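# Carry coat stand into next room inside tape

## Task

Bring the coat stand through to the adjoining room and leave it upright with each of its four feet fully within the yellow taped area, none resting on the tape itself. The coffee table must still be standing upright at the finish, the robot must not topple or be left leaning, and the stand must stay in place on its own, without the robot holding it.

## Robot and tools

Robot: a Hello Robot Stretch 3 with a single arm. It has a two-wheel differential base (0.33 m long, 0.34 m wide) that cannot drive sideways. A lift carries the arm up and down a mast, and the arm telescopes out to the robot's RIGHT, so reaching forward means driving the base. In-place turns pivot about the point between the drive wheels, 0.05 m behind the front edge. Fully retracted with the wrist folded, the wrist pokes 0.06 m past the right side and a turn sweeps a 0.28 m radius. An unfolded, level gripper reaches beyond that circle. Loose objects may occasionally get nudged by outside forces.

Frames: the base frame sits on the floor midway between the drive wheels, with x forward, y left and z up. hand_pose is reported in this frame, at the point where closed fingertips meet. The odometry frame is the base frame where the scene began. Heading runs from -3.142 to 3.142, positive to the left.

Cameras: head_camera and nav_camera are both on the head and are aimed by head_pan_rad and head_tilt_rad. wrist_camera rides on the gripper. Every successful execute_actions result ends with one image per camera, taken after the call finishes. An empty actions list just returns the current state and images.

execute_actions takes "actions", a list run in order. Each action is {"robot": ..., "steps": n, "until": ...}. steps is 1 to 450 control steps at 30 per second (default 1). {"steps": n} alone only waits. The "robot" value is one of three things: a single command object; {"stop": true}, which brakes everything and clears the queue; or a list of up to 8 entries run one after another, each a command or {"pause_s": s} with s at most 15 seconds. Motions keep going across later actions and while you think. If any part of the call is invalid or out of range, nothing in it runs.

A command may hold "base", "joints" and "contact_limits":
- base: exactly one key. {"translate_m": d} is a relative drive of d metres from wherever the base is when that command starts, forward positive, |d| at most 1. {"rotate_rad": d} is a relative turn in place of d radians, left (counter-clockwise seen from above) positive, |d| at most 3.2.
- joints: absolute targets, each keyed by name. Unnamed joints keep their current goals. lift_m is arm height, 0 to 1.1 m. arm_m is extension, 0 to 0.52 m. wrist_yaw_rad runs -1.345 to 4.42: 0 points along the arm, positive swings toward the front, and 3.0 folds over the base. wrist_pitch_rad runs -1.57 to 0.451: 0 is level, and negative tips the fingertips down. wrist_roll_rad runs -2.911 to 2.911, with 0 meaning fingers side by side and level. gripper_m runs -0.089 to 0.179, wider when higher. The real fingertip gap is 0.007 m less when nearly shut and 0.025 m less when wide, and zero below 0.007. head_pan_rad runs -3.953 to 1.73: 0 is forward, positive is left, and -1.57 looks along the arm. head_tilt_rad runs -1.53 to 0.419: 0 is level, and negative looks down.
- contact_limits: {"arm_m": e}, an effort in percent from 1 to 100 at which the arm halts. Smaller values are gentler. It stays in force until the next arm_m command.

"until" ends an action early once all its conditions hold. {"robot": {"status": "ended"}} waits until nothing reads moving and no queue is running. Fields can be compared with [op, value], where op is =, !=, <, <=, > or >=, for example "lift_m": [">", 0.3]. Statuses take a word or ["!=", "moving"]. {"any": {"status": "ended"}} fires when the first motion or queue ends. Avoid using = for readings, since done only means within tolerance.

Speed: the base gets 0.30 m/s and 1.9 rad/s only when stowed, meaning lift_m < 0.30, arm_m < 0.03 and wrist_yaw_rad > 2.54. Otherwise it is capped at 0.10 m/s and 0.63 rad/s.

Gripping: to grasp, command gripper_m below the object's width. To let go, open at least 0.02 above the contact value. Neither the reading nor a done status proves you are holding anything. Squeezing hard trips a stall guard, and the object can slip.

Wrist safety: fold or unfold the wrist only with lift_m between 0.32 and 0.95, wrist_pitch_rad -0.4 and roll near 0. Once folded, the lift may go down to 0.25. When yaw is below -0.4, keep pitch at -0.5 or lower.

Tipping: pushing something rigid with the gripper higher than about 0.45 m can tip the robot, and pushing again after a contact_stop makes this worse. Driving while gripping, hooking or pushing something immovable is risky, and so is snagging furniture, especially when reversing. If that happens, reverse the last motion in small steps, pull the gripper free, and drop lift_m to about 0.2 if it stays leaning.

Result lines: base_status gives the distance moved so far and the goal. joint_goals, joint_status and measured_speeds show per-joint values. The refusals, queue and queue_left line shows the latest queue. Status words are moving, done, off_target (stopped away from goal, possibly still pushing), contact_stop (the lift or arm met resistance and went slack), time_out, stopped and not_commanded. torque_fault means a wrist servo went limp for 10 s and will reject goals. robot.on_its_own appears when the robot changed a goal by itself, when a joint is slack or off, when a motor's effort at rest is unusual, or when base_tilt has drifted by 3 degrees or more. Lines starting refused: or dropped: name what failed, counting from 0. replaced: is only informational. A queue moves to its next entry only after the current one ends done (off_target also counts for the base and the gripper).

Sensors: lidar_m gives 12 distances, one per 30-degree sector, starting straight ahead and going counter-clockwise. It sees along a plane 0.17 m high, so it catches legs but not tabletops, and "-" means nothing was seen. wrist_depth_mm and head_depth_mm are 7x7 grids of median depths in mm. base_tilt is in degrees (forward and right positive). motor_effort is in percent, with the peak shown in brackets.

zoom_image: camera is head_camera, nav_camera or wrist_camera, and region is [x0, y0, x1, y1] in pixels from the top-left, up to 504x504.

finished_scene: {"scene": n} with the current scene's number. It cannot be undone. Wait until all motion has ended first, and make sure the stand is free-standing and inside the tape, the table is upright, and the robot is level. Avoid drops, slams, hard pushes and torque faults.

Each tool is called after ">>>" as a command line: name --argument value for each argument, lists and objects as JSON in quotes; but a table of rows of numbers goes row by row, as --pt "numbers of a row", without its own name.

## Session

>>> execute_actions --actions '[{"robot":{"joints":{"head_tilt_rad":-0.6}},"steps":60,"until":{"robot":{"status":"ended"}}}]'

Scene clock: 0.90 s.
robot.base_odometry: x=+0.000 y=+0.000 heading=+0.000 (m, m, rad; robot's odometry frame)
robot.turned_by_wheels: +0.000 (rad since the last result)
robot.turned_by_imu: +0.000 (rad since the last result)
robot.base_tilt: forward=+1.9 right=-0.1 (deg)
robot.lidar_m: 1.17 0.76 0.70 0.71 0.88 0.86 0.86 1.08 1.57 1.62 1.82 1.67
robot.head_depth_mm: 1402 1526 1682 1845 1800 1488 1276 / 1456 1597 1747 1940 1792 1487 1272 / 1515 1654 1840 2028 1804 1485 1271 / 1497 1659 1840 2040 1785 1482 1273 / 1257 1366 1496 1666 1710 1476 1262 / 1071 1150 1247 1348 1485 1467 1260 / 933 992 1058 1143 1236 1337 1262
robot.base_status: not_commanded
robot.joint_positions: lift_m=+0.329 arm_m=+0.000 wrist_yaw_rad=+2.856 wrist_pitch_rad=-0.481 wrist_roll_rad=+0.010 gripper_m=+0.037 head_pan_rad=+0.000 head_tilt_rad=-0.592
robot.joint_goals: lift_m=+0.329 arm_m=+0.000 wrist_yaw_rad=+2.856 wrist_pitch_rad=-0.481 wrist_roll_rad=+0.010 gripper_m=+0.037 head_pan_rad=+0.000 head_tilt_rad=-0.600
robot.joint_status: lift_m=not_commanded arm_m=not_commanded wrist_yaw_rad=not_commanded wrist_pitch_rad=not_commanded wrist_roll_rad=not_commanded gripper_m=not_commanded head_pan_rad=not_commanded head_tilt_rad=done
robot.measured_speeds: translate_m=+0.000 rotate_rad=+0.000 lift_m=+0.000 arm_m=+0.000 wrist_yaw_rad=+0.000 wrist_pitch_rad=+0.000 wrist_roll_rad=+0.000 head_pan_rad=+0.000 head_tilt_rad=+0.000
robot: refusals=0 queue=done queue_left=0
robot.motor_effort: left_wheel=+0(0) right_wheel=+0(0) lift_m=+23(23) arm_m=-1(1) wrist_yaw_rad=+1(1) wrist_pitch_rad=+5(5) wrist_roll_rad=+0(0) gripper_m=+0(1) head_pan_rad=+0(1) head_tilt_rad=-5(47) (%)
robot.hand_pose: x=+0.0396 y=+0.0623 z=+0.3273 quat_wxyz=(+0.265, +0.707, +0.068, +0.652) (m; robot's base frame)
robot.wrist_depth_mm: - 740 696 681 663 635 620 / - 811 776 740 717 686 666 / 843 867 845 804 784 767 736 / 722 - 731 741 735 752 738 / 616 - 631 623 617 629 625 / 510 520 - 535 541 541 531 / 464 - - 468 449 464 467
pictures: head_camera (sideways: a quarter turn clockwise sets it upright), nav_camera (sideways: a quarter turn counterclockwise sets it upright), wrist_camera
Images, in order (width x height): head_camera 896x504, nav_camera 672x504, wrist_camera 644x364.

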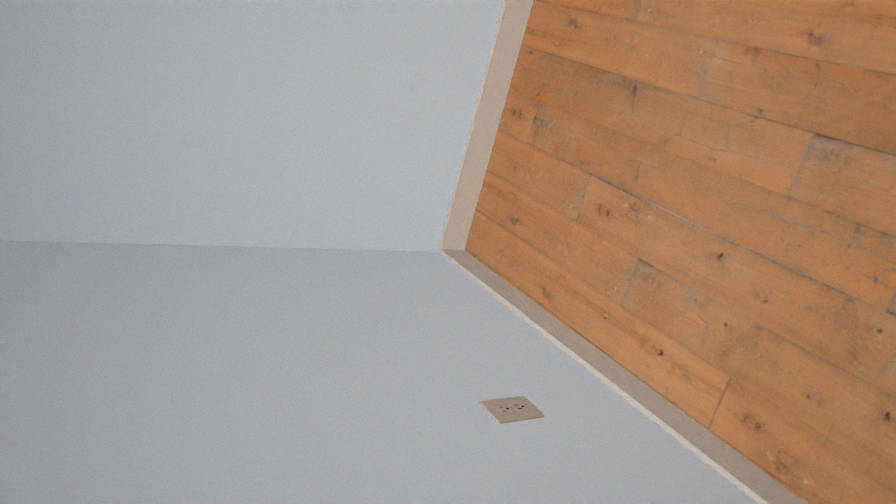

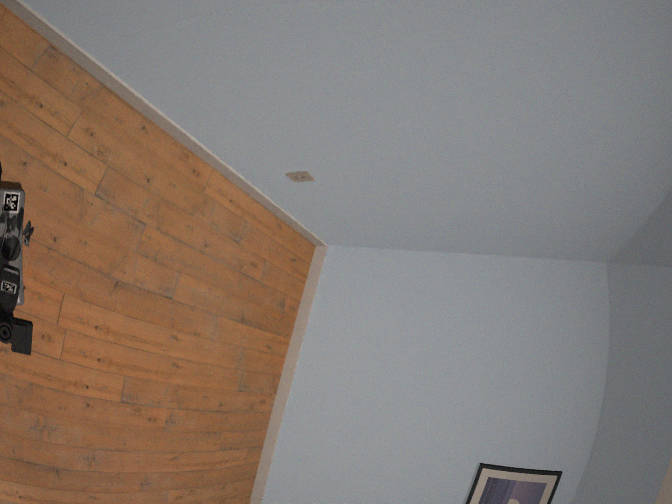

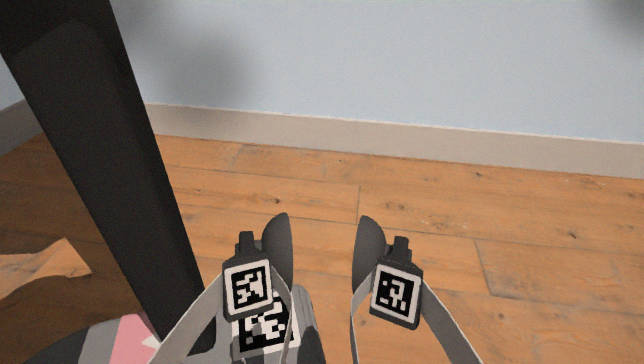

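>>> execute_actions --actions '[{"robot":{"joints":{"head_pan_rad":-1.95,"lift_m":0.27,"wrist_pitch_rad":-0.4}},"steps":90,"until":{"robot":{"status":"ended"}}}]'

Scene clock: 2.63 s.
robot.base_odometry: x=+0.000 y=+0.000 heading=+0.000 (m, m, rad; robot's odometry frame)
robot.turned_by_wheels: +0.000 (rad since the last result)
robot.turned_by_imu: +0.000 (rad since the last result)
robot.base_tilt: forward=+1.9 right=+0.0 (deg)
robot.lidar_m: 1.17 0.77 0.70 0.71 0.88 0.86 0.86 1.08 1.57 1.62 1.82 1.67
robot.head_depth_mm: 2667 2883 2900 2274 1811 1493 1276 / 2674 2950 3063 2257 1786 1492 1274 / 2672 2945 3044 2245 1790 1490 1270 / 2686 2981 3016 2237 1782 1477 1266 / 2660 2946 2896 2085 1780 1472 1265 / 2697 2989 2978 2226 1766 1466 1257 / 2708 3007 2981 2236 1776 1470 1261
robot.base_status: not_commanded
robot.joint_positions: lift_m=+0.271 arm_m=+0.000 wrist_yaw_rad=+2.856 wrist_pitch_rad=-0.420 wrist_roll_rad=+0.010 gripper_m=+0.037 head_pan_rad=-1.943 head_tilt_rad=-0.592
robot.joint_goals: lift_m=+0.270 arm_m=+0.000 wrist_yaw_rad=+2.856 wrist_pitch_rad=-0.400 wrist_roll_rad=+0.010 gripper_m=+0.037 head_pan_rad=-1.950 head_tilt_rad=-0.600
robot.joint_status: lift_m=done arm_m=not_commanded wrist_yaw_rad=not_commanded wrist_pitch_rad=done wrist_roll_rad=not_commanded gripper_m=not_commanded head_pan_rad=done head_tilt_rad=done
robot.measured_speeds: translate_m=+0.000 rotate_rad=+0.000 lift_m=+0.000 arm_m=+0.000 wrist_yaw_rad=+0.000 wrist_pitch_rad=+0.000 wrist_roll_rad=+0.000 head_pan_rad=+0.000 head_tilt_rad=+0.000
robot: refusals=0 queue=done queue_left=0
robot.motor_effort: left_wheel=+0(1) right_wheel=+0(0) lift_m=+11(23) arm_m=+0(1) wrist_yaw_rad=+0(0) wrist_pitch_rad=+8(8) wrist_roll_rad=+0(0) gripper_m=+0(0) head_pan_rad=-3(44) head_tilt_rad=-6(5) (%)
robot.hand_pose: x=+0.0419 y=+0.0702 z=+0.2829 quat_wxyz=(+0.245, +0.708, +0.046, +0.660) (m; robot's base frame)
robot.wrist_depth_mm: - 736 715 684 646 639 613 / - 791 763 737 710 681 649 / - 833 806 777 766 728 702 / 691 - 728 722 710 736 728 / 570 - 596 591 594 584 595 / 478 - - 490 502 506 504 / - - - 428 415 429 429
pictures: head_camera (sideways: a quarter turn clockwise sets it upright), nav_camera (sideways: a quarter turn counterclockwise sets it upright), wrist_camera
Images, in order (width x height): head_camera 896x504, nav_camera 672x504, wrist_camera 644x364.

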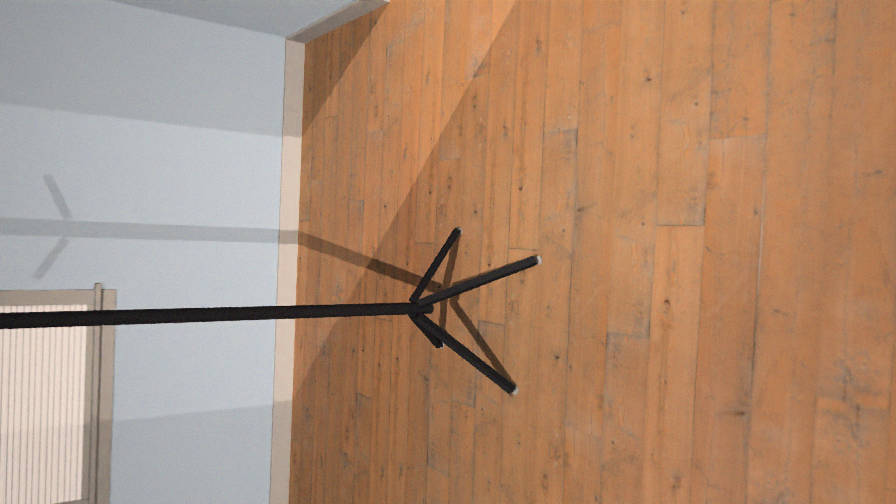

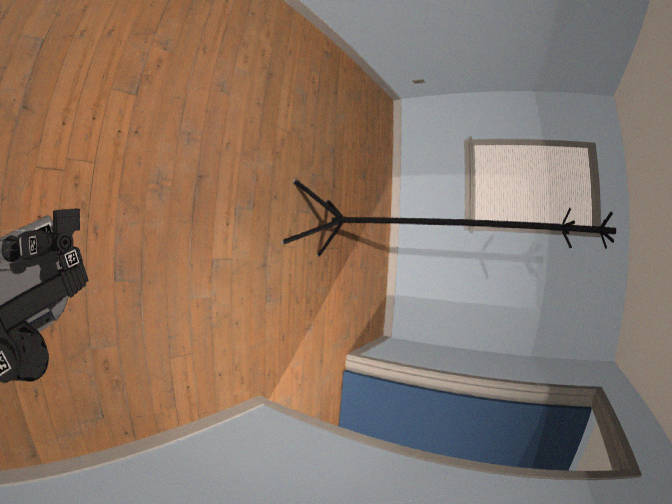

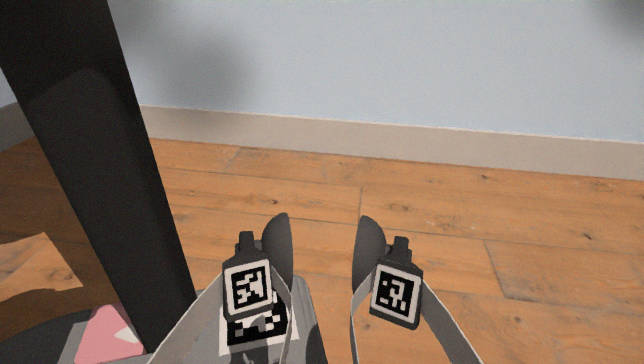

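>>> execute_actions --actions '[{"robot":[{"base":{"rotate_rad":-1.51}},{"base":{"translate_m":1.0}},{"base":{"translate_m":1.0}},{"base":{"translate_m":0.08}},{"base":{"rotate_rad":-2.03},"joints":{"lift_m":0.34}},{"joints":{"wrist_yaw_rad":1.57,"gripper_m":0.16,"head_pan_rad":-0.1,"head_tilt_rad":-0.9}},{"joints":{"wrist_pitch_rad":0,"lift_m":0.22,"arm_m":0.04}}],"steps":450,"until":{"robot":{"status":"ended"}}},{"steps":450,"until":{"robot":{"status":"ended"}}}]'

Scene clock: 25.67 s.
robot.base_odometry: x=+0.127 y=-2.076 heading=+2.743 (m, m, rad; robot's odometry frame)
robot.turned_by_wheels: -3.540 (rad since the last result)
robot.turned_by_imu: -3.524 (rad since the last result)
robot.base_tilt: forward=+2.0 right=-0.1 (deg)
robot.lidar_m: 0.63 1.72 1.24 1.19 1.13 0.81 0.77 0.80 1.08 2.58 2.56 0.65
robot.head_depth_mm: 1689 1965 1885 1629 1427 1270 1145 / 2626 1894 1808 1626 1432 1265 1141 / 2832 2272 1885 1591 1398 1266 1142 / 2816 2256 1881 1628 1421 1264 1142 / 2795 2256 1893 1625 1428 1267 1140 / 2698 2257 1889 1619 1418 1264 1141 / 1828 1938 1881 1612 1421 1260 1139
robot.base_status: done (rotate_rad -2.0299 of -2.0300)
robot.joint_positions: lift_m=+0.221 arm_m=+0.040 wrist_yaw_rad=+1.571 wrist_pitch_rad=-0.022 wrist_roll_rad=+0.010 gripper_m=+0.160 head_pan_rad=-0.107 head_tilt_rad=-0.889
robot.joint_goals: lift_m=+0.220 arm_m=+0.040 wrist_yaw_rad=+1.570 wrist_pitch_rad=+0.000 wrist_roll_rad=+0.010 gripper_m=+0.160 head_pan_rad=-0.100 head_tilt_rad=-0.900
robot.joint_status: lift_m=done arm_m=done wrist_yaw_rad=done wrist_pitch_rad=done wrist_roll_rad=not_commanded gripper_m=done head_pan_rad=done head_tilt_rad=done
robot.measured_speeds: translate_m=+0.000 rotate_rad=+0.000 lift_m=+0.000 arm_m=+0.000 wrist_yaw_rad=+0.000 wrist_pitch_rad=+0.000 wrist_roll_rad=+0.000 head_pan_rad=+0.000 head_tilt_rad=+0.000
robot: refusals=0 queue=done queue_left=0
robot.motor_effort: left_wheel=+1(8) right_wheel=-3(8) lift_m=+11(34) arm_m=+4(4) wrist_yaw_rad=-1(3) wrist_pitch_rad=+9(8) wrist_roll_rad=+0(0) gripper_m=+0(84) head_pan_rad=+3(43) head_tilt_rad=-8(39) (%)
robot.hand_pose: x=+0.2343 y=-0.1846 z=+0.3295 quat_wxyz=(+0.503, +0.508, -0.496, +0.492) (m; robot's base frame)
robot.wrist_depth_mm: - - - - - - - / - - - - - - - / - - - - - - - / - - - - - - - / - - - - - - - / 758 767 728 767 749 787 815 / 558 576 557 588 579 577 613
pictures: head_camera (sideways: a quarter turn clockwise sets it upright), nav_camera (sideways: a quarter turn counterclockwise sets it upright), wrist_camera
Images, in order (width x height): head_camera 896x504, nav_camera 672x504, wrist_camera 644x364.

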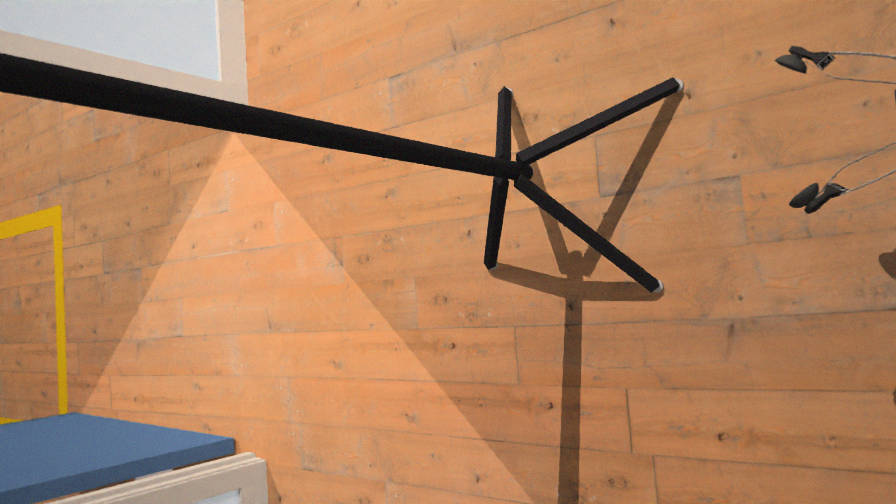

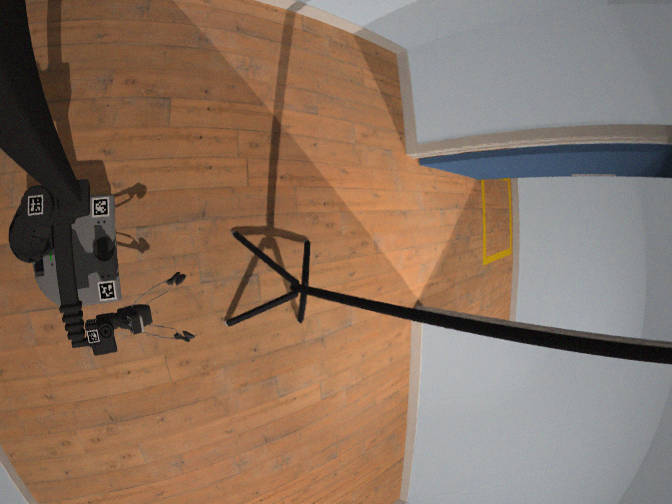

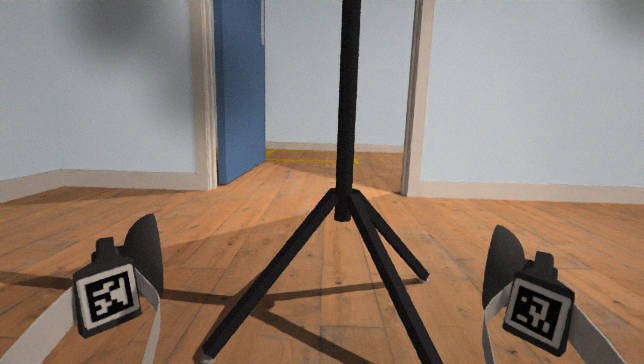

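>>> execute_actions --actions '[{"robot":[{"base":{"rotate_rad":0.05}},{"base":{"translate_m":0.43},"joints":{"arm_m":0.1,"head_tilt_rad":-1.1}},{"joints":{"gripper_m":0.09}}],"steps":450,"until":{"robot":{"status":"ended"}}}]'

Scene clock: 33.77 s.
robot.base_odometry: x=-0.278 y=-1.929 heading=+2.793 (m, m, rad; robot's odometry frame)
robot.turned_by_wheels: +0.050 (rad since the last result)
robot.turned_by_imu: +0.049 (rad since the last result)
robot.base_tilt: forward=+1.9 right=-0.1 (deg)
robot.lidar_m: 1.41 1.37 1.21 1.18 1.23 1.24 1.21 1.26 1.77 2.60 0.33 0.23
robot.head_depth_mm: 1955 1697 1565 1424 1258 1206 1125 / 1959 1744 1564 1429 1306 1191 1121 / 1953 1734 1568 1426 1290 1189 - / 1956 1742 1571 1421 1303 1204 - / 1962 1742 1562 1434 1305 1203 1157 / 1881 1725 1563 1430 1303 1202 1131 / 1457 1641 1565 1421 1303 1201 1118
robot.base_status: done (translate_m +0.4300 of +0.4300)
robot.joint_positions: lift_m=+0.221 arm_m=+0.100 wrist_yaw_rad=+1.571 wrist_pitch_rad=-0.022 wrist_roll_rad=+0.010 gripper_m=+0.090 head_pan_rad=-0.107 head_tilt_rad=-1.087
robot.joint_goals: lift_m=+0.220 arm_m=+0.100 wrist_yaw_rad=+1.570 wrist_pitch_rad=+0.000 wrist_roll_rad=+0.010 gripper_m=+0.090 head_pan_rad=-0.100 head_tilt_rad=-1.100
robot.joint_status: lift_m=done arm_m=done wrist_yaw_rad=done wrist_pitch_rad=done wrist_roll_rad=not_commanded gripper_m=done head_pan_rad=done head_tilt_rad=done
robot.measured_speeds: translate_m=+0.000 rotate_rad=+0.000 lift_m=+0.000 arm_m=+0.000 wrist_yaw_rad=+0.000 wrist_pitch_rad=+0.000 wrist_roll_rad=+0.000 head_pan_rad=+0.000 head_tilt_rad=+0.000
robot: refusals=0 queue=done queue_left=0
robot.motor_effort: left_wheel=-2(3) right_wheel=+2(6) lift_m=+11(11) arm_m=+4(7) wrist_yaw_rad=-1(1) wrist_pitch_rad=+9(9) wrist_roll_rad=+0(0) gripper_m=+0(84) head_pan_rad=+3(3) head_tilt_rad=-9(34) (%)
robot.hand_pose: x=+0.2343 y=-0.2447 z=+0.3296 quat_wxyz=(+0.503, +0.508, -0.496, +0.492) (m; robot's base frame)
robot.wrist_depth_mm: - - - 151 - - - / - - - 155 - - - / - - - 160 - - - / - - - 166 - - - / - - - 171 - - - / 725 746 767 177 785 809 822 / 570 583 583 187 589 602 617
pictures: head_camera (sideways: a quarter turn clockwise sets it upright), nav_camera (sideways: a quarter turn counterclockwise sets it upright), wrist_camera
Images, in order (width x height): head_camera 896x504, nav_camera 672x504, wrist_camera 644x364.

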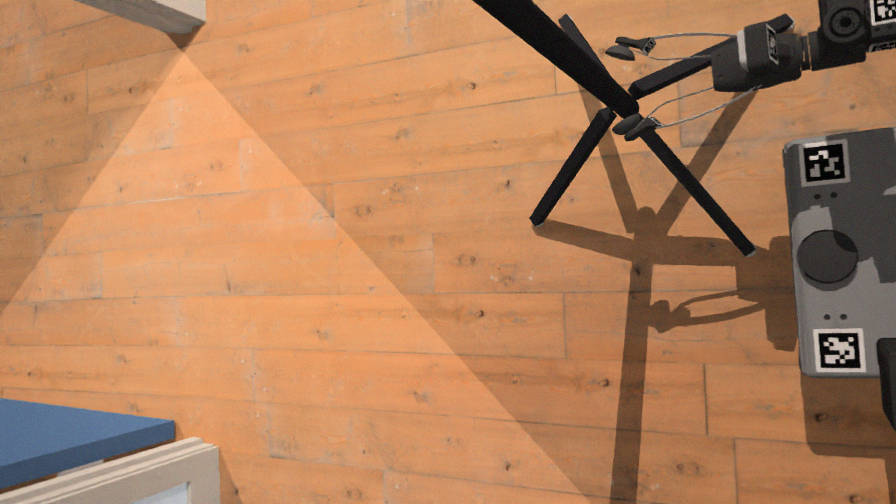

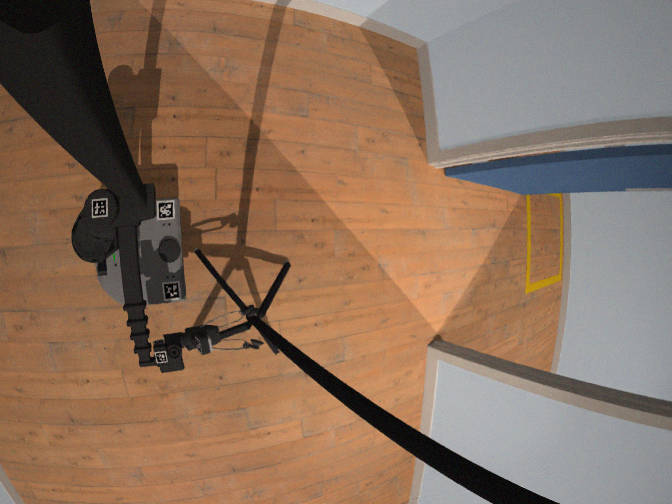

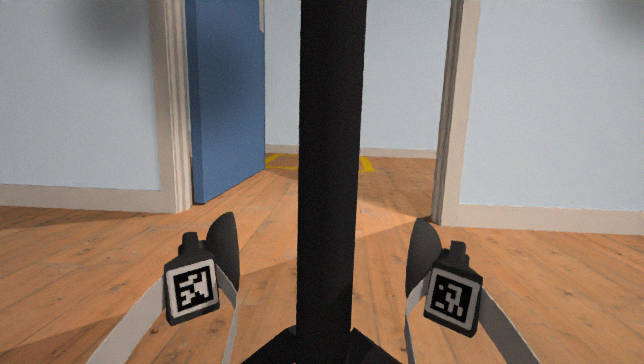

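Retract the arm while sliding to narrow the footprint.

>>> execute_actions --actions '[{"robot":[{"joints":{"gripper_m":-0.024}},{"base":{"translate_m":1.0}}],"steps":150},{"robot":{"joints":{"arm_m":0.08}},"steps":60},{"robot":{"joints":{"arm_m":0.06}},"steps":60},{"robot":{"joints":{"arm_m":0.04}},"steps":300,"until":{"robot":{"status":"ended"}}},{"robot":{"base":{"translate_m":0.4}},"steps":300,"until":{"robot":{"status":"ended"}}}]'

Scene clock: 52.00 s.
robot.base_odometry: x=-1.593 y=-1.451 heading=+2.793 (m, m, rad; robot's odometry frame)
robot.turned_by_wheels: +0.000 (rad since the last result)
robot.turned_by_imu: -1.133 (rad since the last result)
robot.base_tilt: forward=+2.0 right=-0.1 (deg)
robot.lidar_m: 0.84 0.58 0.55 0.55 1.30 1.74 1.99 2.10 0.28 0.27 0.47 1.83
robot.head_depth_mm: 1823 1734 1562 1421 1306 1192 1135 / 1849 1742 1567 1424 1309 1189 1100 / 1883 1738 1573 1424 1306 1174 - / 1537 1686 1565 1421 1260 1211 - / 1208 1397 1521 1370 1308 1202 - / 997 1125 409 1386 1303 1207 1130 / 847 344 1034 1196 1273 1206 1123
robot.base_status: done (translate_m +0.3999 of +0.4000)
robot.joint_positions: lift_m=+0.220 arm_m=+0.040 wrist_yaw_rad=+1.545 wrist_pitch_rad=-0.013 wrist_roll_rad=+0.015 gripper_m=-0.024 head_pan_rad=-0.106 head_tilt_rad=-1.089
robot.joint_goals: lift_m=+0.220 arm_m=+0.040 wrist_yaw_rad=+1.570 wrist_pitch_rad=+0.000 wrist_roll_rad=+0.015 gripper_m=-0.024 head_pan_rad=-0.100 head_tilt_rad=-1.100
robot.joint_status: lift_m=done arm_m=done wrist_yaw_rad=done wrist_pitch_rad=done wrist_roll_rad=not_commanded gripper_m=done head_pan_rad=done head_tilt_rad=done
robot.measured_speeds: translate_m=+0.000 rotate_rad=+0.000 lift_m=+0.000 arm_m=+0.000 wrist_yaw_rad=+0.000 wrist_pitch_rad=+0.000 wrist_roll_rad=+0.000 head_pan_rad=+0.000 head_tilt_rad=+0.000
robot: refusals=0 queue=done queue_left=0
robot.on_its_own: wrist_yaw_rad is at rest, and its effort (+30) is outside its rest range (-12 to +12)
robot.motor_effort: left_wheel=+4(15) right_wheel=+13(37) lift_m=+14(13) arm_m=-1(18) wrist_yaw_rad=+30(100) wrist_pitch_rad=+5(60) wrist_roll_rad=-3(15) gripper_m=-12(90) head_pan_rad=+3(3) head_tilt_rad=-8(9) (%)
robot.hand_pose: x=+0.2345 y=-0.1917 z=+0.3318 quat_wxyz=(+0.506, +0.500, -0.507, +0.486) (m; robot's base frame)
robot.wrist_depth_mm: 521 106 923 - - - - / 540 103 910 - - - - / 581 102 937 - - - - / 580 102 994 - - - - / 588 102 962 - - - - / 594 666 107 - 819 795 815 / 566 566 104 127 612 609 627
pictures: head_camera (sideways: a quarter turn clockwise sets it upright), nav_camera (sideways: a quarter turn counterclockwise sets it upright), wrist_camera
Images, in order (width x height): head_camera 896x504, nav_camera 672x504, wrist_camera 644x364.

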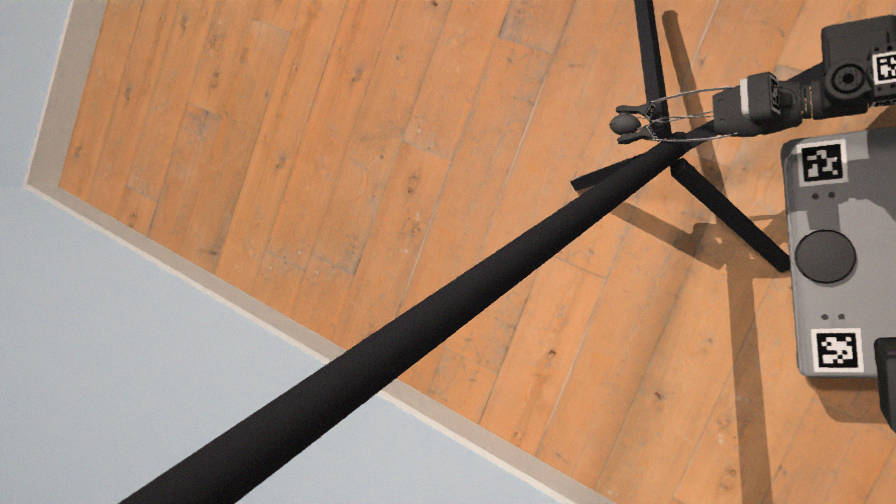

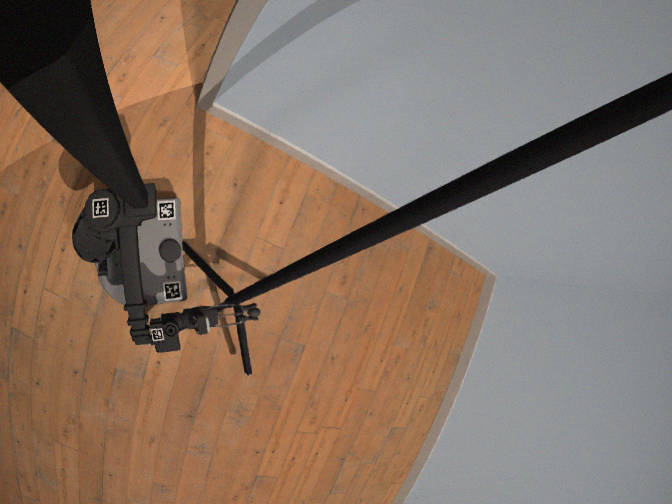

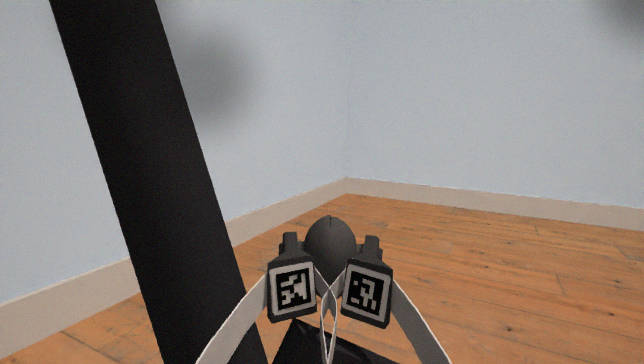

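>>> execute_actions --actions '[{"robot":{"joints":{"arm_m":0.06,"head_pan_rad":-0.4}},"steps":30},{"robot":{"joints":{"arm_m":0.08}},"steps":30},{"robot":{"joints":{"arm_m":0.10}},"steps":30},{"robot":{"joints":{"arm_m":0.12}},"steps":40}]'

Scene clock: 60.23 s.
robot.base_odometry: x=-1.593 y=-1.451 heading=+2.793 (m, m, rad; robot's odometry frame)
robot.turned_by_wheels: +0.000 (rad since the last result)
robot.turned_by_imu: +0.000 (rad since the last result)
robot.base_tilt: forward=+2.0 right=-0.1 (deg)
robot.lidar_m: 0.84 0.58 0.55 0.55 1.30 1.74 2.00 2.09 0.28 0.27 0.47 1.83
robot.head_depth_mm: 1847 1733 1562 1421 1290 1226 1117 / 1861 1739 1567 1428 1307 1191 1132 / 1843 1740 1565 1422 1305 1182 - / 1868 1740 1567 1423 1273 1190 - / 1883 1728 1566 1416 1272 1202 1142 / 1827 1697 1567 1424 1302 1205 1120 / 1379 1433 1474 1370 1300 1207 1119
robot.base_status: done (translate_m +0.3999 of +0.4000)
robot.joint_positions: lift_m=+0.220 arm_m=+0.120 wrist_yaw_rad=+1.529 wrist_pitch_rad=-0.014 wrist_roll_rad=+0.015 gripper_m=-0.024 head_pan_rad=-0.393 head_tilt_rad=-1.089
robot.joint_goals: lift_m=+0.220 arm_m=+0.120 wrist_yaw_rad=+1.528 wrist_pitch_rad=+0.000 wrist_roll_rad=+0.015 gripper_m=-0.024 head_pan_rad=-0.400 head_tilt_rad=-1.100
robot.joint_status: lift_m=done arm_m=done wrist_yaw_rad=done wrist_pitch_rad=done wrist_roll_rad=not_commanded gripper_m=done head_pan_rad=done head_tilt_rad=done
robot.measured_speeds: translate_m=+0.000 rotate_rad=+0.000 lift_m=+0.000 arm_m=+0.000 wrist_yaw_rad=+0.000 wrist_pitch_rad=+0.000 wrist_roll_rad=+0.000 head_pan_rad=+0.000 head_tilt_rad=+0.000
robot: refusals=0 queue=done queue_left=0
robot.on_its_own: wrist_yaw_rad is held at +1.528, not at your +1.570, by its stall guard, which is not easing now
robot.motor_effort: left_wheel=+6(6) right_wheel=+7(13) lift_m=+13(13) arm_m=+4(8) wrist_yaw_rad=+0(30) wrist_pitch_rad=+5(5) wrist_roll_rad=-2(3) gripper_m=-10(12) head_pan_rad=-3(24) head_tilt_rad=-8(8) (%)
robot.hand_pose: x=+0.2343 y=-0.2755 z=+0.3315 quat_wxyz=(+0.511, +0.496, -0.510, +0.482) (m; robot's base frame)
robot.wrist_depth_mm: 628 757 - - - - - / 631 802 - - - - - / 639 807 - - - - - / 644 801 - - - - - / 665 815 - - - - - / 668 738 784 - 817 820 822 / 141 133 597 593 602 613 617
pictures: head_camera (sideways: a quarter turn clockwise sets it upright), nav_camera (sideways: a quarter turn counterclockwise sets it upright), wrist_camera
Images, in order (width x height): head_camera 896x504, nav_camera 672x504, wrist_camera 644x364.

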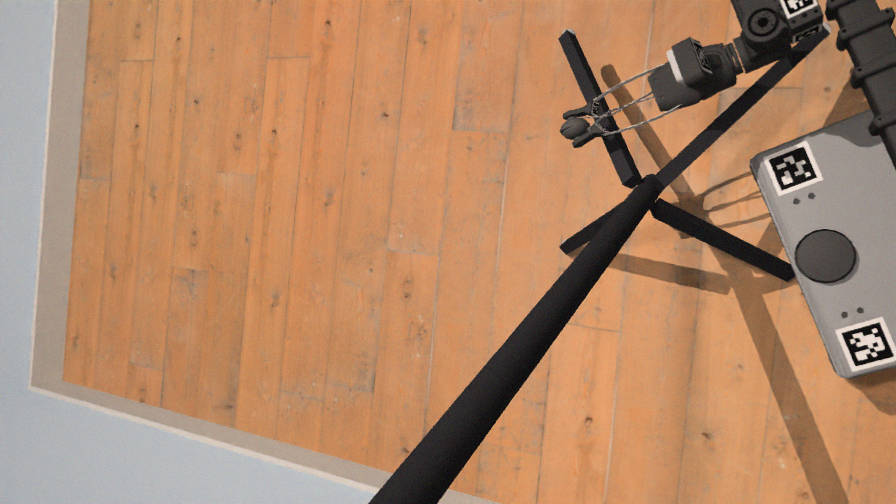

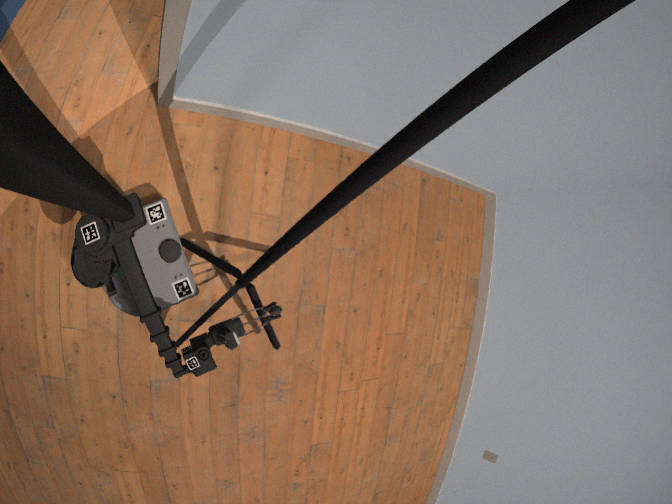

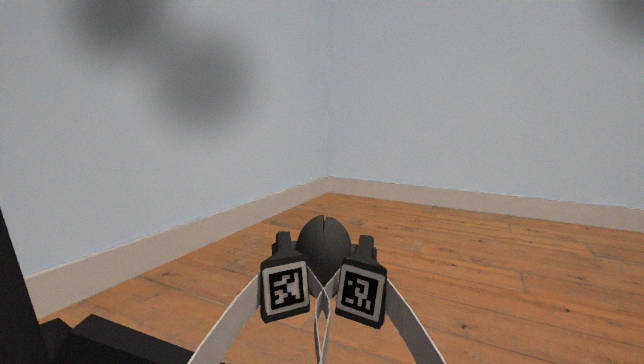

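Leaning on the wall, probably. Press the raised legs down.

>>> execute_actions --actions '[{"robot":[{"joints":{"arm_m":0.17}},{"joints":{"lift_m":0.17}},{"joints":{"lift_m":0.12}},{"joints":{"lift_m":0.07}}],"steps":200,"until":{"robot":{"status":"ended"}}},{"steps":20}]'

Scene clock: 64.40 s.
robot.base_odometry: x=-1.593 y=-1.451 heading=+2.793 (m, m, rad; robot's odometry frame)
robot.turned_by_wheels: +0.000 (rad since the last result)
robot.turned_by_imu: -0.001 (rad since the last result)
robot.base_tilt: forward=+1.9 right=+0.0 (deg)
robot.lidar_m: 0.84 0.58 0.55 0.55 1.30 1.74 1.99 2.10 0.28 0.27 0.47 1.83
robot.head_depth_mm: 1846 1741 1561 1424 1295 1205 1095 / 1845 1739 1569 1423 1310 1198 1135 / 1849 1730 1573 1422 1311 1181 - / 1863 1735 1557 1421 1277 1194 - / 1887 1735 1565 1419 1276 1207 1139 / 1826 1714 1567 1424 1305 1204 1116 / 1373 1436 1477 1371 1305 1200 1120
robot.base_status: done (translate_m +0.3999 of +0.4000)
robot.joint_positions: lift_m=+0.136 arm_m=+0.170 wrist_yaw_rad=+1.516 wrist_pitch_rad=+0.063 wrist_roll_rad=+0.017 gripper_m=-0.024 head_pan_rad=-0.393 head_tilt_rad=-1.089
robot.joint_goals: lift_m=+0.136 arm_m=+0.170 wrist_yaw_rad=+1.528 wrist_pitch_rad=+0.000 wrist_roll_rad=+0.017 gripper_m=-0.024 head_pan_rad=-0.400 head_tilt_rad=-1.100
robot.joint_status: lift_m=contact_stop arm_m=done wrist_yaw_rad=done wrist_pitch_rad=done wrist_roll_rad=not_commanded gripper_m=done head_pan_rad=done head_tilt_rad=done
robot.measured_speeds: translate_m=+0.000 rotate_rad=+0.000 lift_m=+0.000 arm_m=+0.000 wrist_yaw_rad=+0.000 wrist_pitch_rad=+0.000 wrist_roll_rad=+0.000 head_pan_rad=+0.000 head_tilt_rad=+0.000
robot: refusals=0 queue=dropped queue_left=0
robot.on_its_own: wrist_yaw_rad is held at +1.528, not at your +1.570, by its stall guard, which is not easing now; lift_m is slack since a contact_stop, until your next command for it (your +0.120 is given up); wrist_yaw_rad is at rest, and its effort (+14) is outside its rest range (-12 to +12); wrist_pitch_rad is at rest, and its effort (-25) is outside its rest range (-20 to +32)
robot.motor_effort: left_wheel=+3(7) right_wheel=+13(14) lift_m=+22(24) arm_m=+3(11) wrist_yaw_rad=+14(14) wrist_pitch_rad=-25(31) wrist_roll_rad=-4(4) gripper_m=-10(11) head_pan_rad=-4(4) head_tilt_rad=-8(8) (%)
robot.hand_pose: x=+0.2355 y=-0.3288 z=+0.2667 quat_wxyz=(+0.494, +0.474, -0.532, +0.498) (m; robot's base frame)
robot.wrist_depth_mm: 671 827 - - - - - / 689 829 - - - - - / 663 843 - - - - - / 700 866 - - - - - / 114 840 - - - - - / 637 118 140 - 783 773 794 / 208 510 126 137 555 561 563
pictures: head_camera (sideways: a quarter turn clockwise sets it upright), nav_camera (sideways: a quarter turn counterclockwise sets it upright), wrist_camera
dropped: robot: command 2 of its queue: lift_m: contact_stop
Images, in order (width x height): head_camera 896x504, nav_camera 672x504, wrist_camera 644x364.

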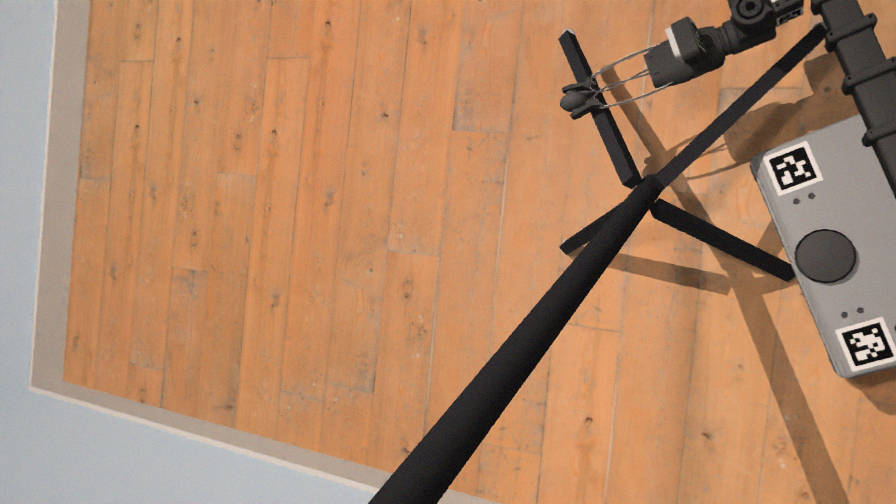

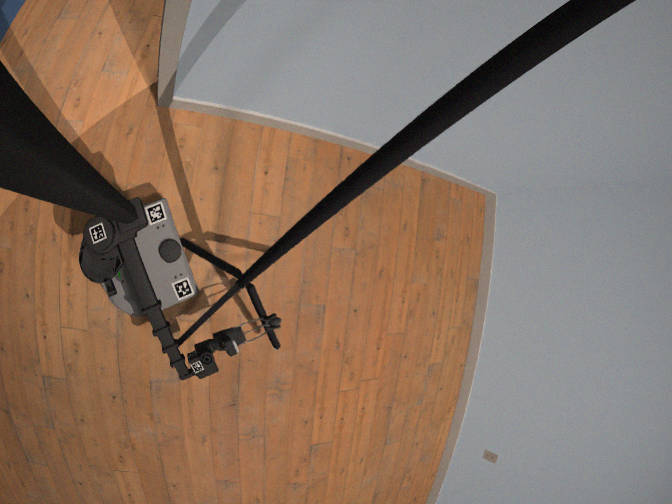

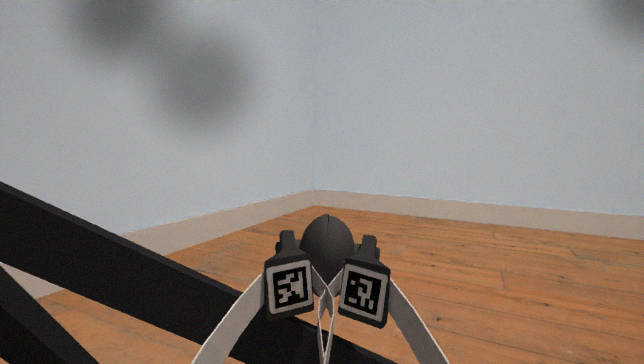

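>>> execute_actions --actions '[{"robot":[{"joints":{"lift_m":0.48}},{"base":{"translate_m":-0.14}},{"joints":{"arm_m":0,"wrist_yaw_rad":1.95,"gripper_m":0.17,"head_pan_rad":-0.2}}],"steps":300,"until":{"robot":{"status":"ended"}}}]'

Scene clock: 74.10 s.
robot.base_odometry: x=-1.462 y=-1.499 heading=+2.793 (m, m, rad; robot's odometry frame)
robot.turned_by_wheels: +0.000 (rad since the last result)
robot.turned_by_imu: +0.000 (rad since the last result)
robot.base_tilt: forward=+1.9 right=+0.0 (deg)
robot.lidar_m: 0.25 0.65 0.60 1.50 1.37 1.82 1.86 2.03 1.92 0.28 0.28 0.26
robot.head_depth_mm: 1882 1741 1566 1421 1288 1205 - / 1894 1743 1568 1426 1290 1207 - / 1931 1741 1563 1423 1262 1221 - / 1917 1744 1563 1384 1303 1192 - / 1678 1705 1540 1404 1302 1198 1147 / 1318 1394 1488 1421 1304 1206 1117 / 1071 493 1304 1376 1304 1201 1119
robot.base_status: done (translate_m -0.1400 of -0.1400)
robot.joint_positions: lift_m=+0.479 arm_m=+0.000 wrist_yaw_rad=+1.949 wrist_pitch_rad=-0.014 wrist_roll_rad=+0.015 gripper_m=+0.170 head_pan_rad=-0.207 head_tilt_rad=-1.089
robot.joint_goals: lift_m=+0.480 arm_m=+0.000 wrist_yaw_rad=+1.950 wrist_pitch_rad=+0.000 wrist_roll_rad=+0.015 gripper_m=+0.170 head_pan_rad=-0.200 head_tilt_rad=-1.100
robot.joint_status: lift_m=done arm_m=done wrist_yaw_rad=done wrist_pitch_rad=done wrist_roll_rad=not_commanded gripper_m=done head_pan_rad=done head_tilt_rad=done
robot.measured_speeds: translate_m=+0.000 rotate_rad=+0.000 lift_m=+0.000 arm_m=+0.000 wrist_yaw_rad=+0.000 wrist_pitch_rad=+0.000 wrist_roll_rad=+0.000 head_pan_rad=+0.000 head_tilt_rad=+0.000
robot: refusals=0 queue=done queue_left=0
robot.motor_effort: left_wheel=+1(6) right_wheel=+0(14) lift_m=+33(34) arm_m=-6(6) wrist_yaw_rad=+1(15) wrist_pitch_rad=+6(25) wrist_roll_rad=-3(4) gripper_m=+0(83) head_pan_rad=+3(19) head_tilt_rad=-8(8) (%)
robot.hand_pose: x=+0.2164 y=-0.0508 z=+0.5904 quat_wxyz=(+0.399, +0.592, -0.396, +0.578) (m; robot's base frame)
robot.wrist_depth_mm: 505 567 663 772 - - - / 516 578 692 821 - - - / 515 585 700 876 - - - / 532 617 726 866 - - - / 536 651 736 924 - - - / 536 682 772 943 - - - / 565 661 783 948 888 979 -
pictures: head_camera (sideways: a quarter turn clockwise sets it upright), nav_camera (sideways: a quarter turn counterclockwise sets it upright), wrist_camera
Images, in order (width x height): head_camera 896x504, nav_camera 672x504, wrist_camera 644x364.

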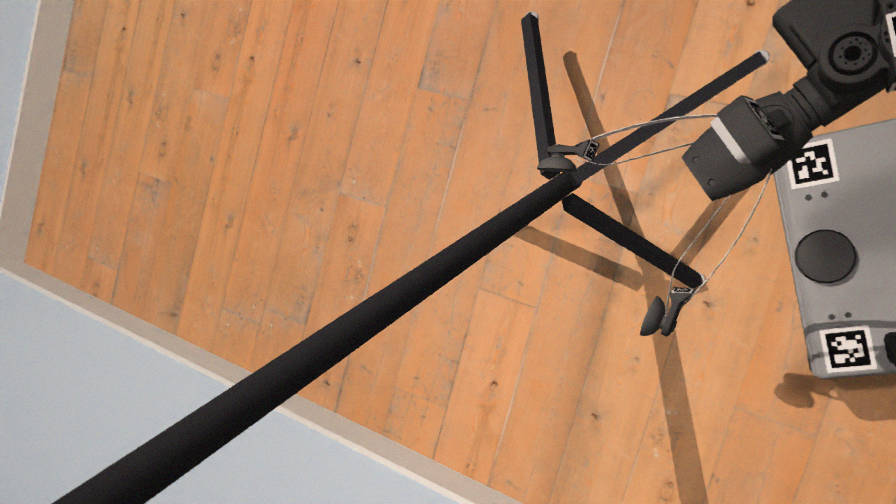

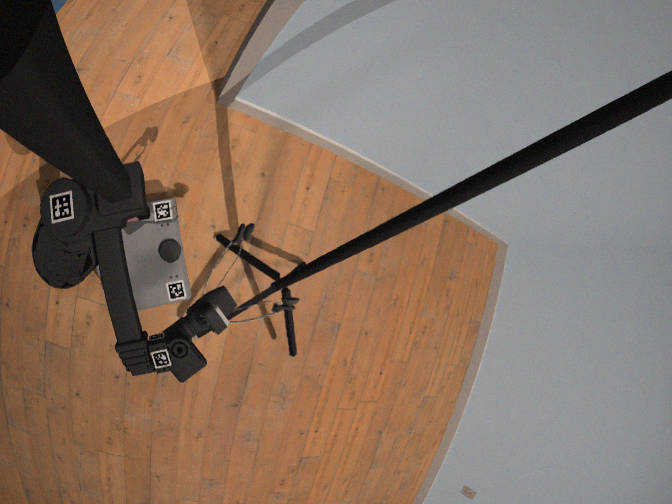

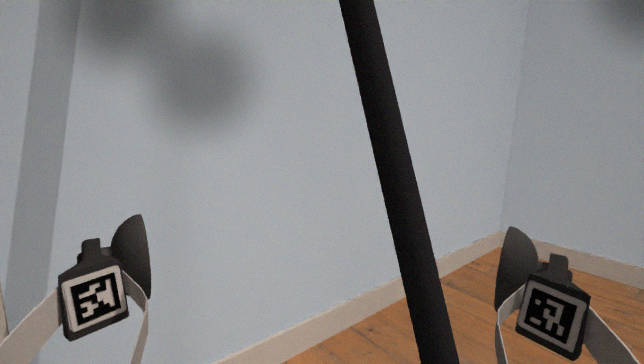

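>>> execute_actions --actions '[{"robot":[{"base":{"translate_m":0.135},"joints":{"wrist_yaw_rad":1.88}},{"joints":{"gripper_m":0.08}}],"steps":300,"until":{"robot":{"status":"ended"}}}]'

Scene clock: 78.17 s.
robot.base_odometry: x=-1.589 y=-1.453 heading=+2.793 (m, m, rad; robot's odometry frame)
robot.turned_by_wheels: +0.000 (rad since the last result)
robot.turned_by_imu: +0.000 (rad since the last result)
robot.base_tilt: forward=+1.9 right=+0.0 (deg)
robot.lidar_m: 0.84 0.59 0.55 0.55 1.29 1.75 1.99 2.09 0.29 0.27 0.47 1.83
robot.head_depth_mm: 1817 1731 1566 1421 1307 1208 - / 1851 1733 1568 1418 1304 1222 - / 1883 1740 1559 1420 1304 1167 - / 1883 1736 1567 1420 1260 1204 - / 1503 1660 1560 1373 1305 1205 1148 / 1187 1316 1408 1387 1303 1206 1119 / 978 1069 390 1300 1284 1203 1118
robot.base_status: done (translate_m +0.1350 of +0.1350)
robot.joint_positions: lift_m=+0.479 arm_m=+0.000 wrist_yaw_rad=+1.882 wrist_pitch_rad=-0.014 wrist_roll_rad=+0.015 gripper_m=+0.080 head_pan_rad=-0.207 head_tilt_rad=-1.089
robot.joint_goals: lift_m=+0.480 arm_m=+0.000 wrist_yaw_rad=+1.880 wrist_pitch_rad=+0.000 wrist_roll_rad=+0.015 gripper_m=+0.080 head_pan_rad=-0.200 head_tilt_rad=-1.100
robot.joint_status: lift_m=done arm_m=done wrist_yaw_rad=done wrist_pitch_rad=done wrist_roll_rad=not_commanded gripper_m=done head_pan_rad=done head_tilt_rad=done
robot.measured_speeds: translate_m=+0.000 rotate_rad=+0.000 lift_m=+0.000 arm_m=+0.000 wrist_yaw_rad=+0.000 wrist_pitch_rad=+0.000 wrist_roll_rad=+0.000 head_pan_rad=+0.000 head_tilt_rad=+0.000
robot: refusals=0 queue=done queue_left=0
robot.motor_effort: left_wheel=+0(4) right_wheel=-1(3) lift_m=+33(34) arm_m=-6(6) wrist_yaw_rad=-2(2) wrist_pitch_rad=+5(6) wrist_roll_rad=-3(3) gripper_m=+0(81) head_pan_rad=+4(3) head_tilt_rad=-7(8) (%)
robot.hand_pose: x=+0.2222 y=-0.0670 z=+0.5904 quat_wxyz=(+0.418, +0.579, -0.415, +0.564) (m; robot's base frame)
robot.wrist_depth_mm: 460 527 601 809 - - - / 468 538 634 841 - - - / 482 553 661 177 - - - / 481 565 668 173 - - - / 500 567 707 170 - - - / 507 576 778 169 - - - / 515 611 751 165 - - -
pictures: head_camera (sideways: a quarter turn clockwise sets it upright), nav_camera (sideways: a quarter turn counterclockwise sets it upright), wrist_camera
Images, in order (width x height): head_camera 896x504, nav_camera 672x504, wrist_camera 644x364.

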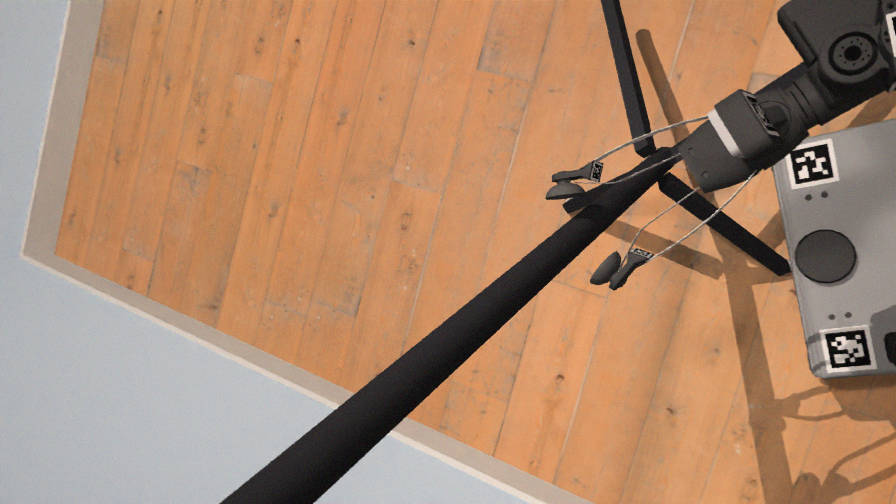

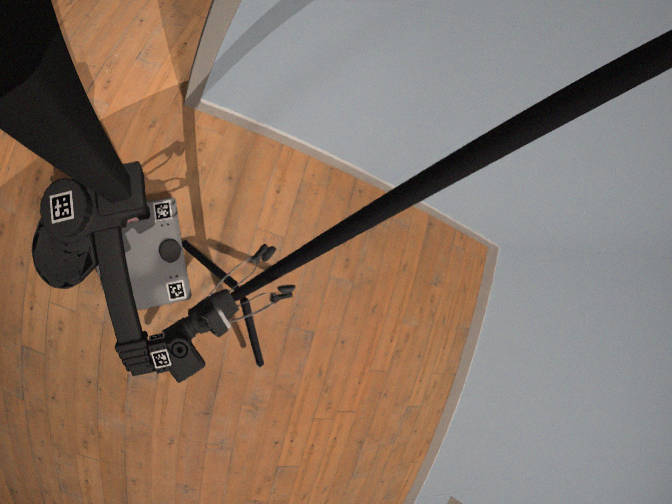

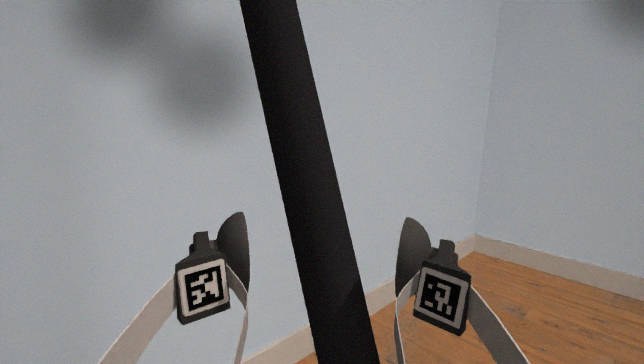

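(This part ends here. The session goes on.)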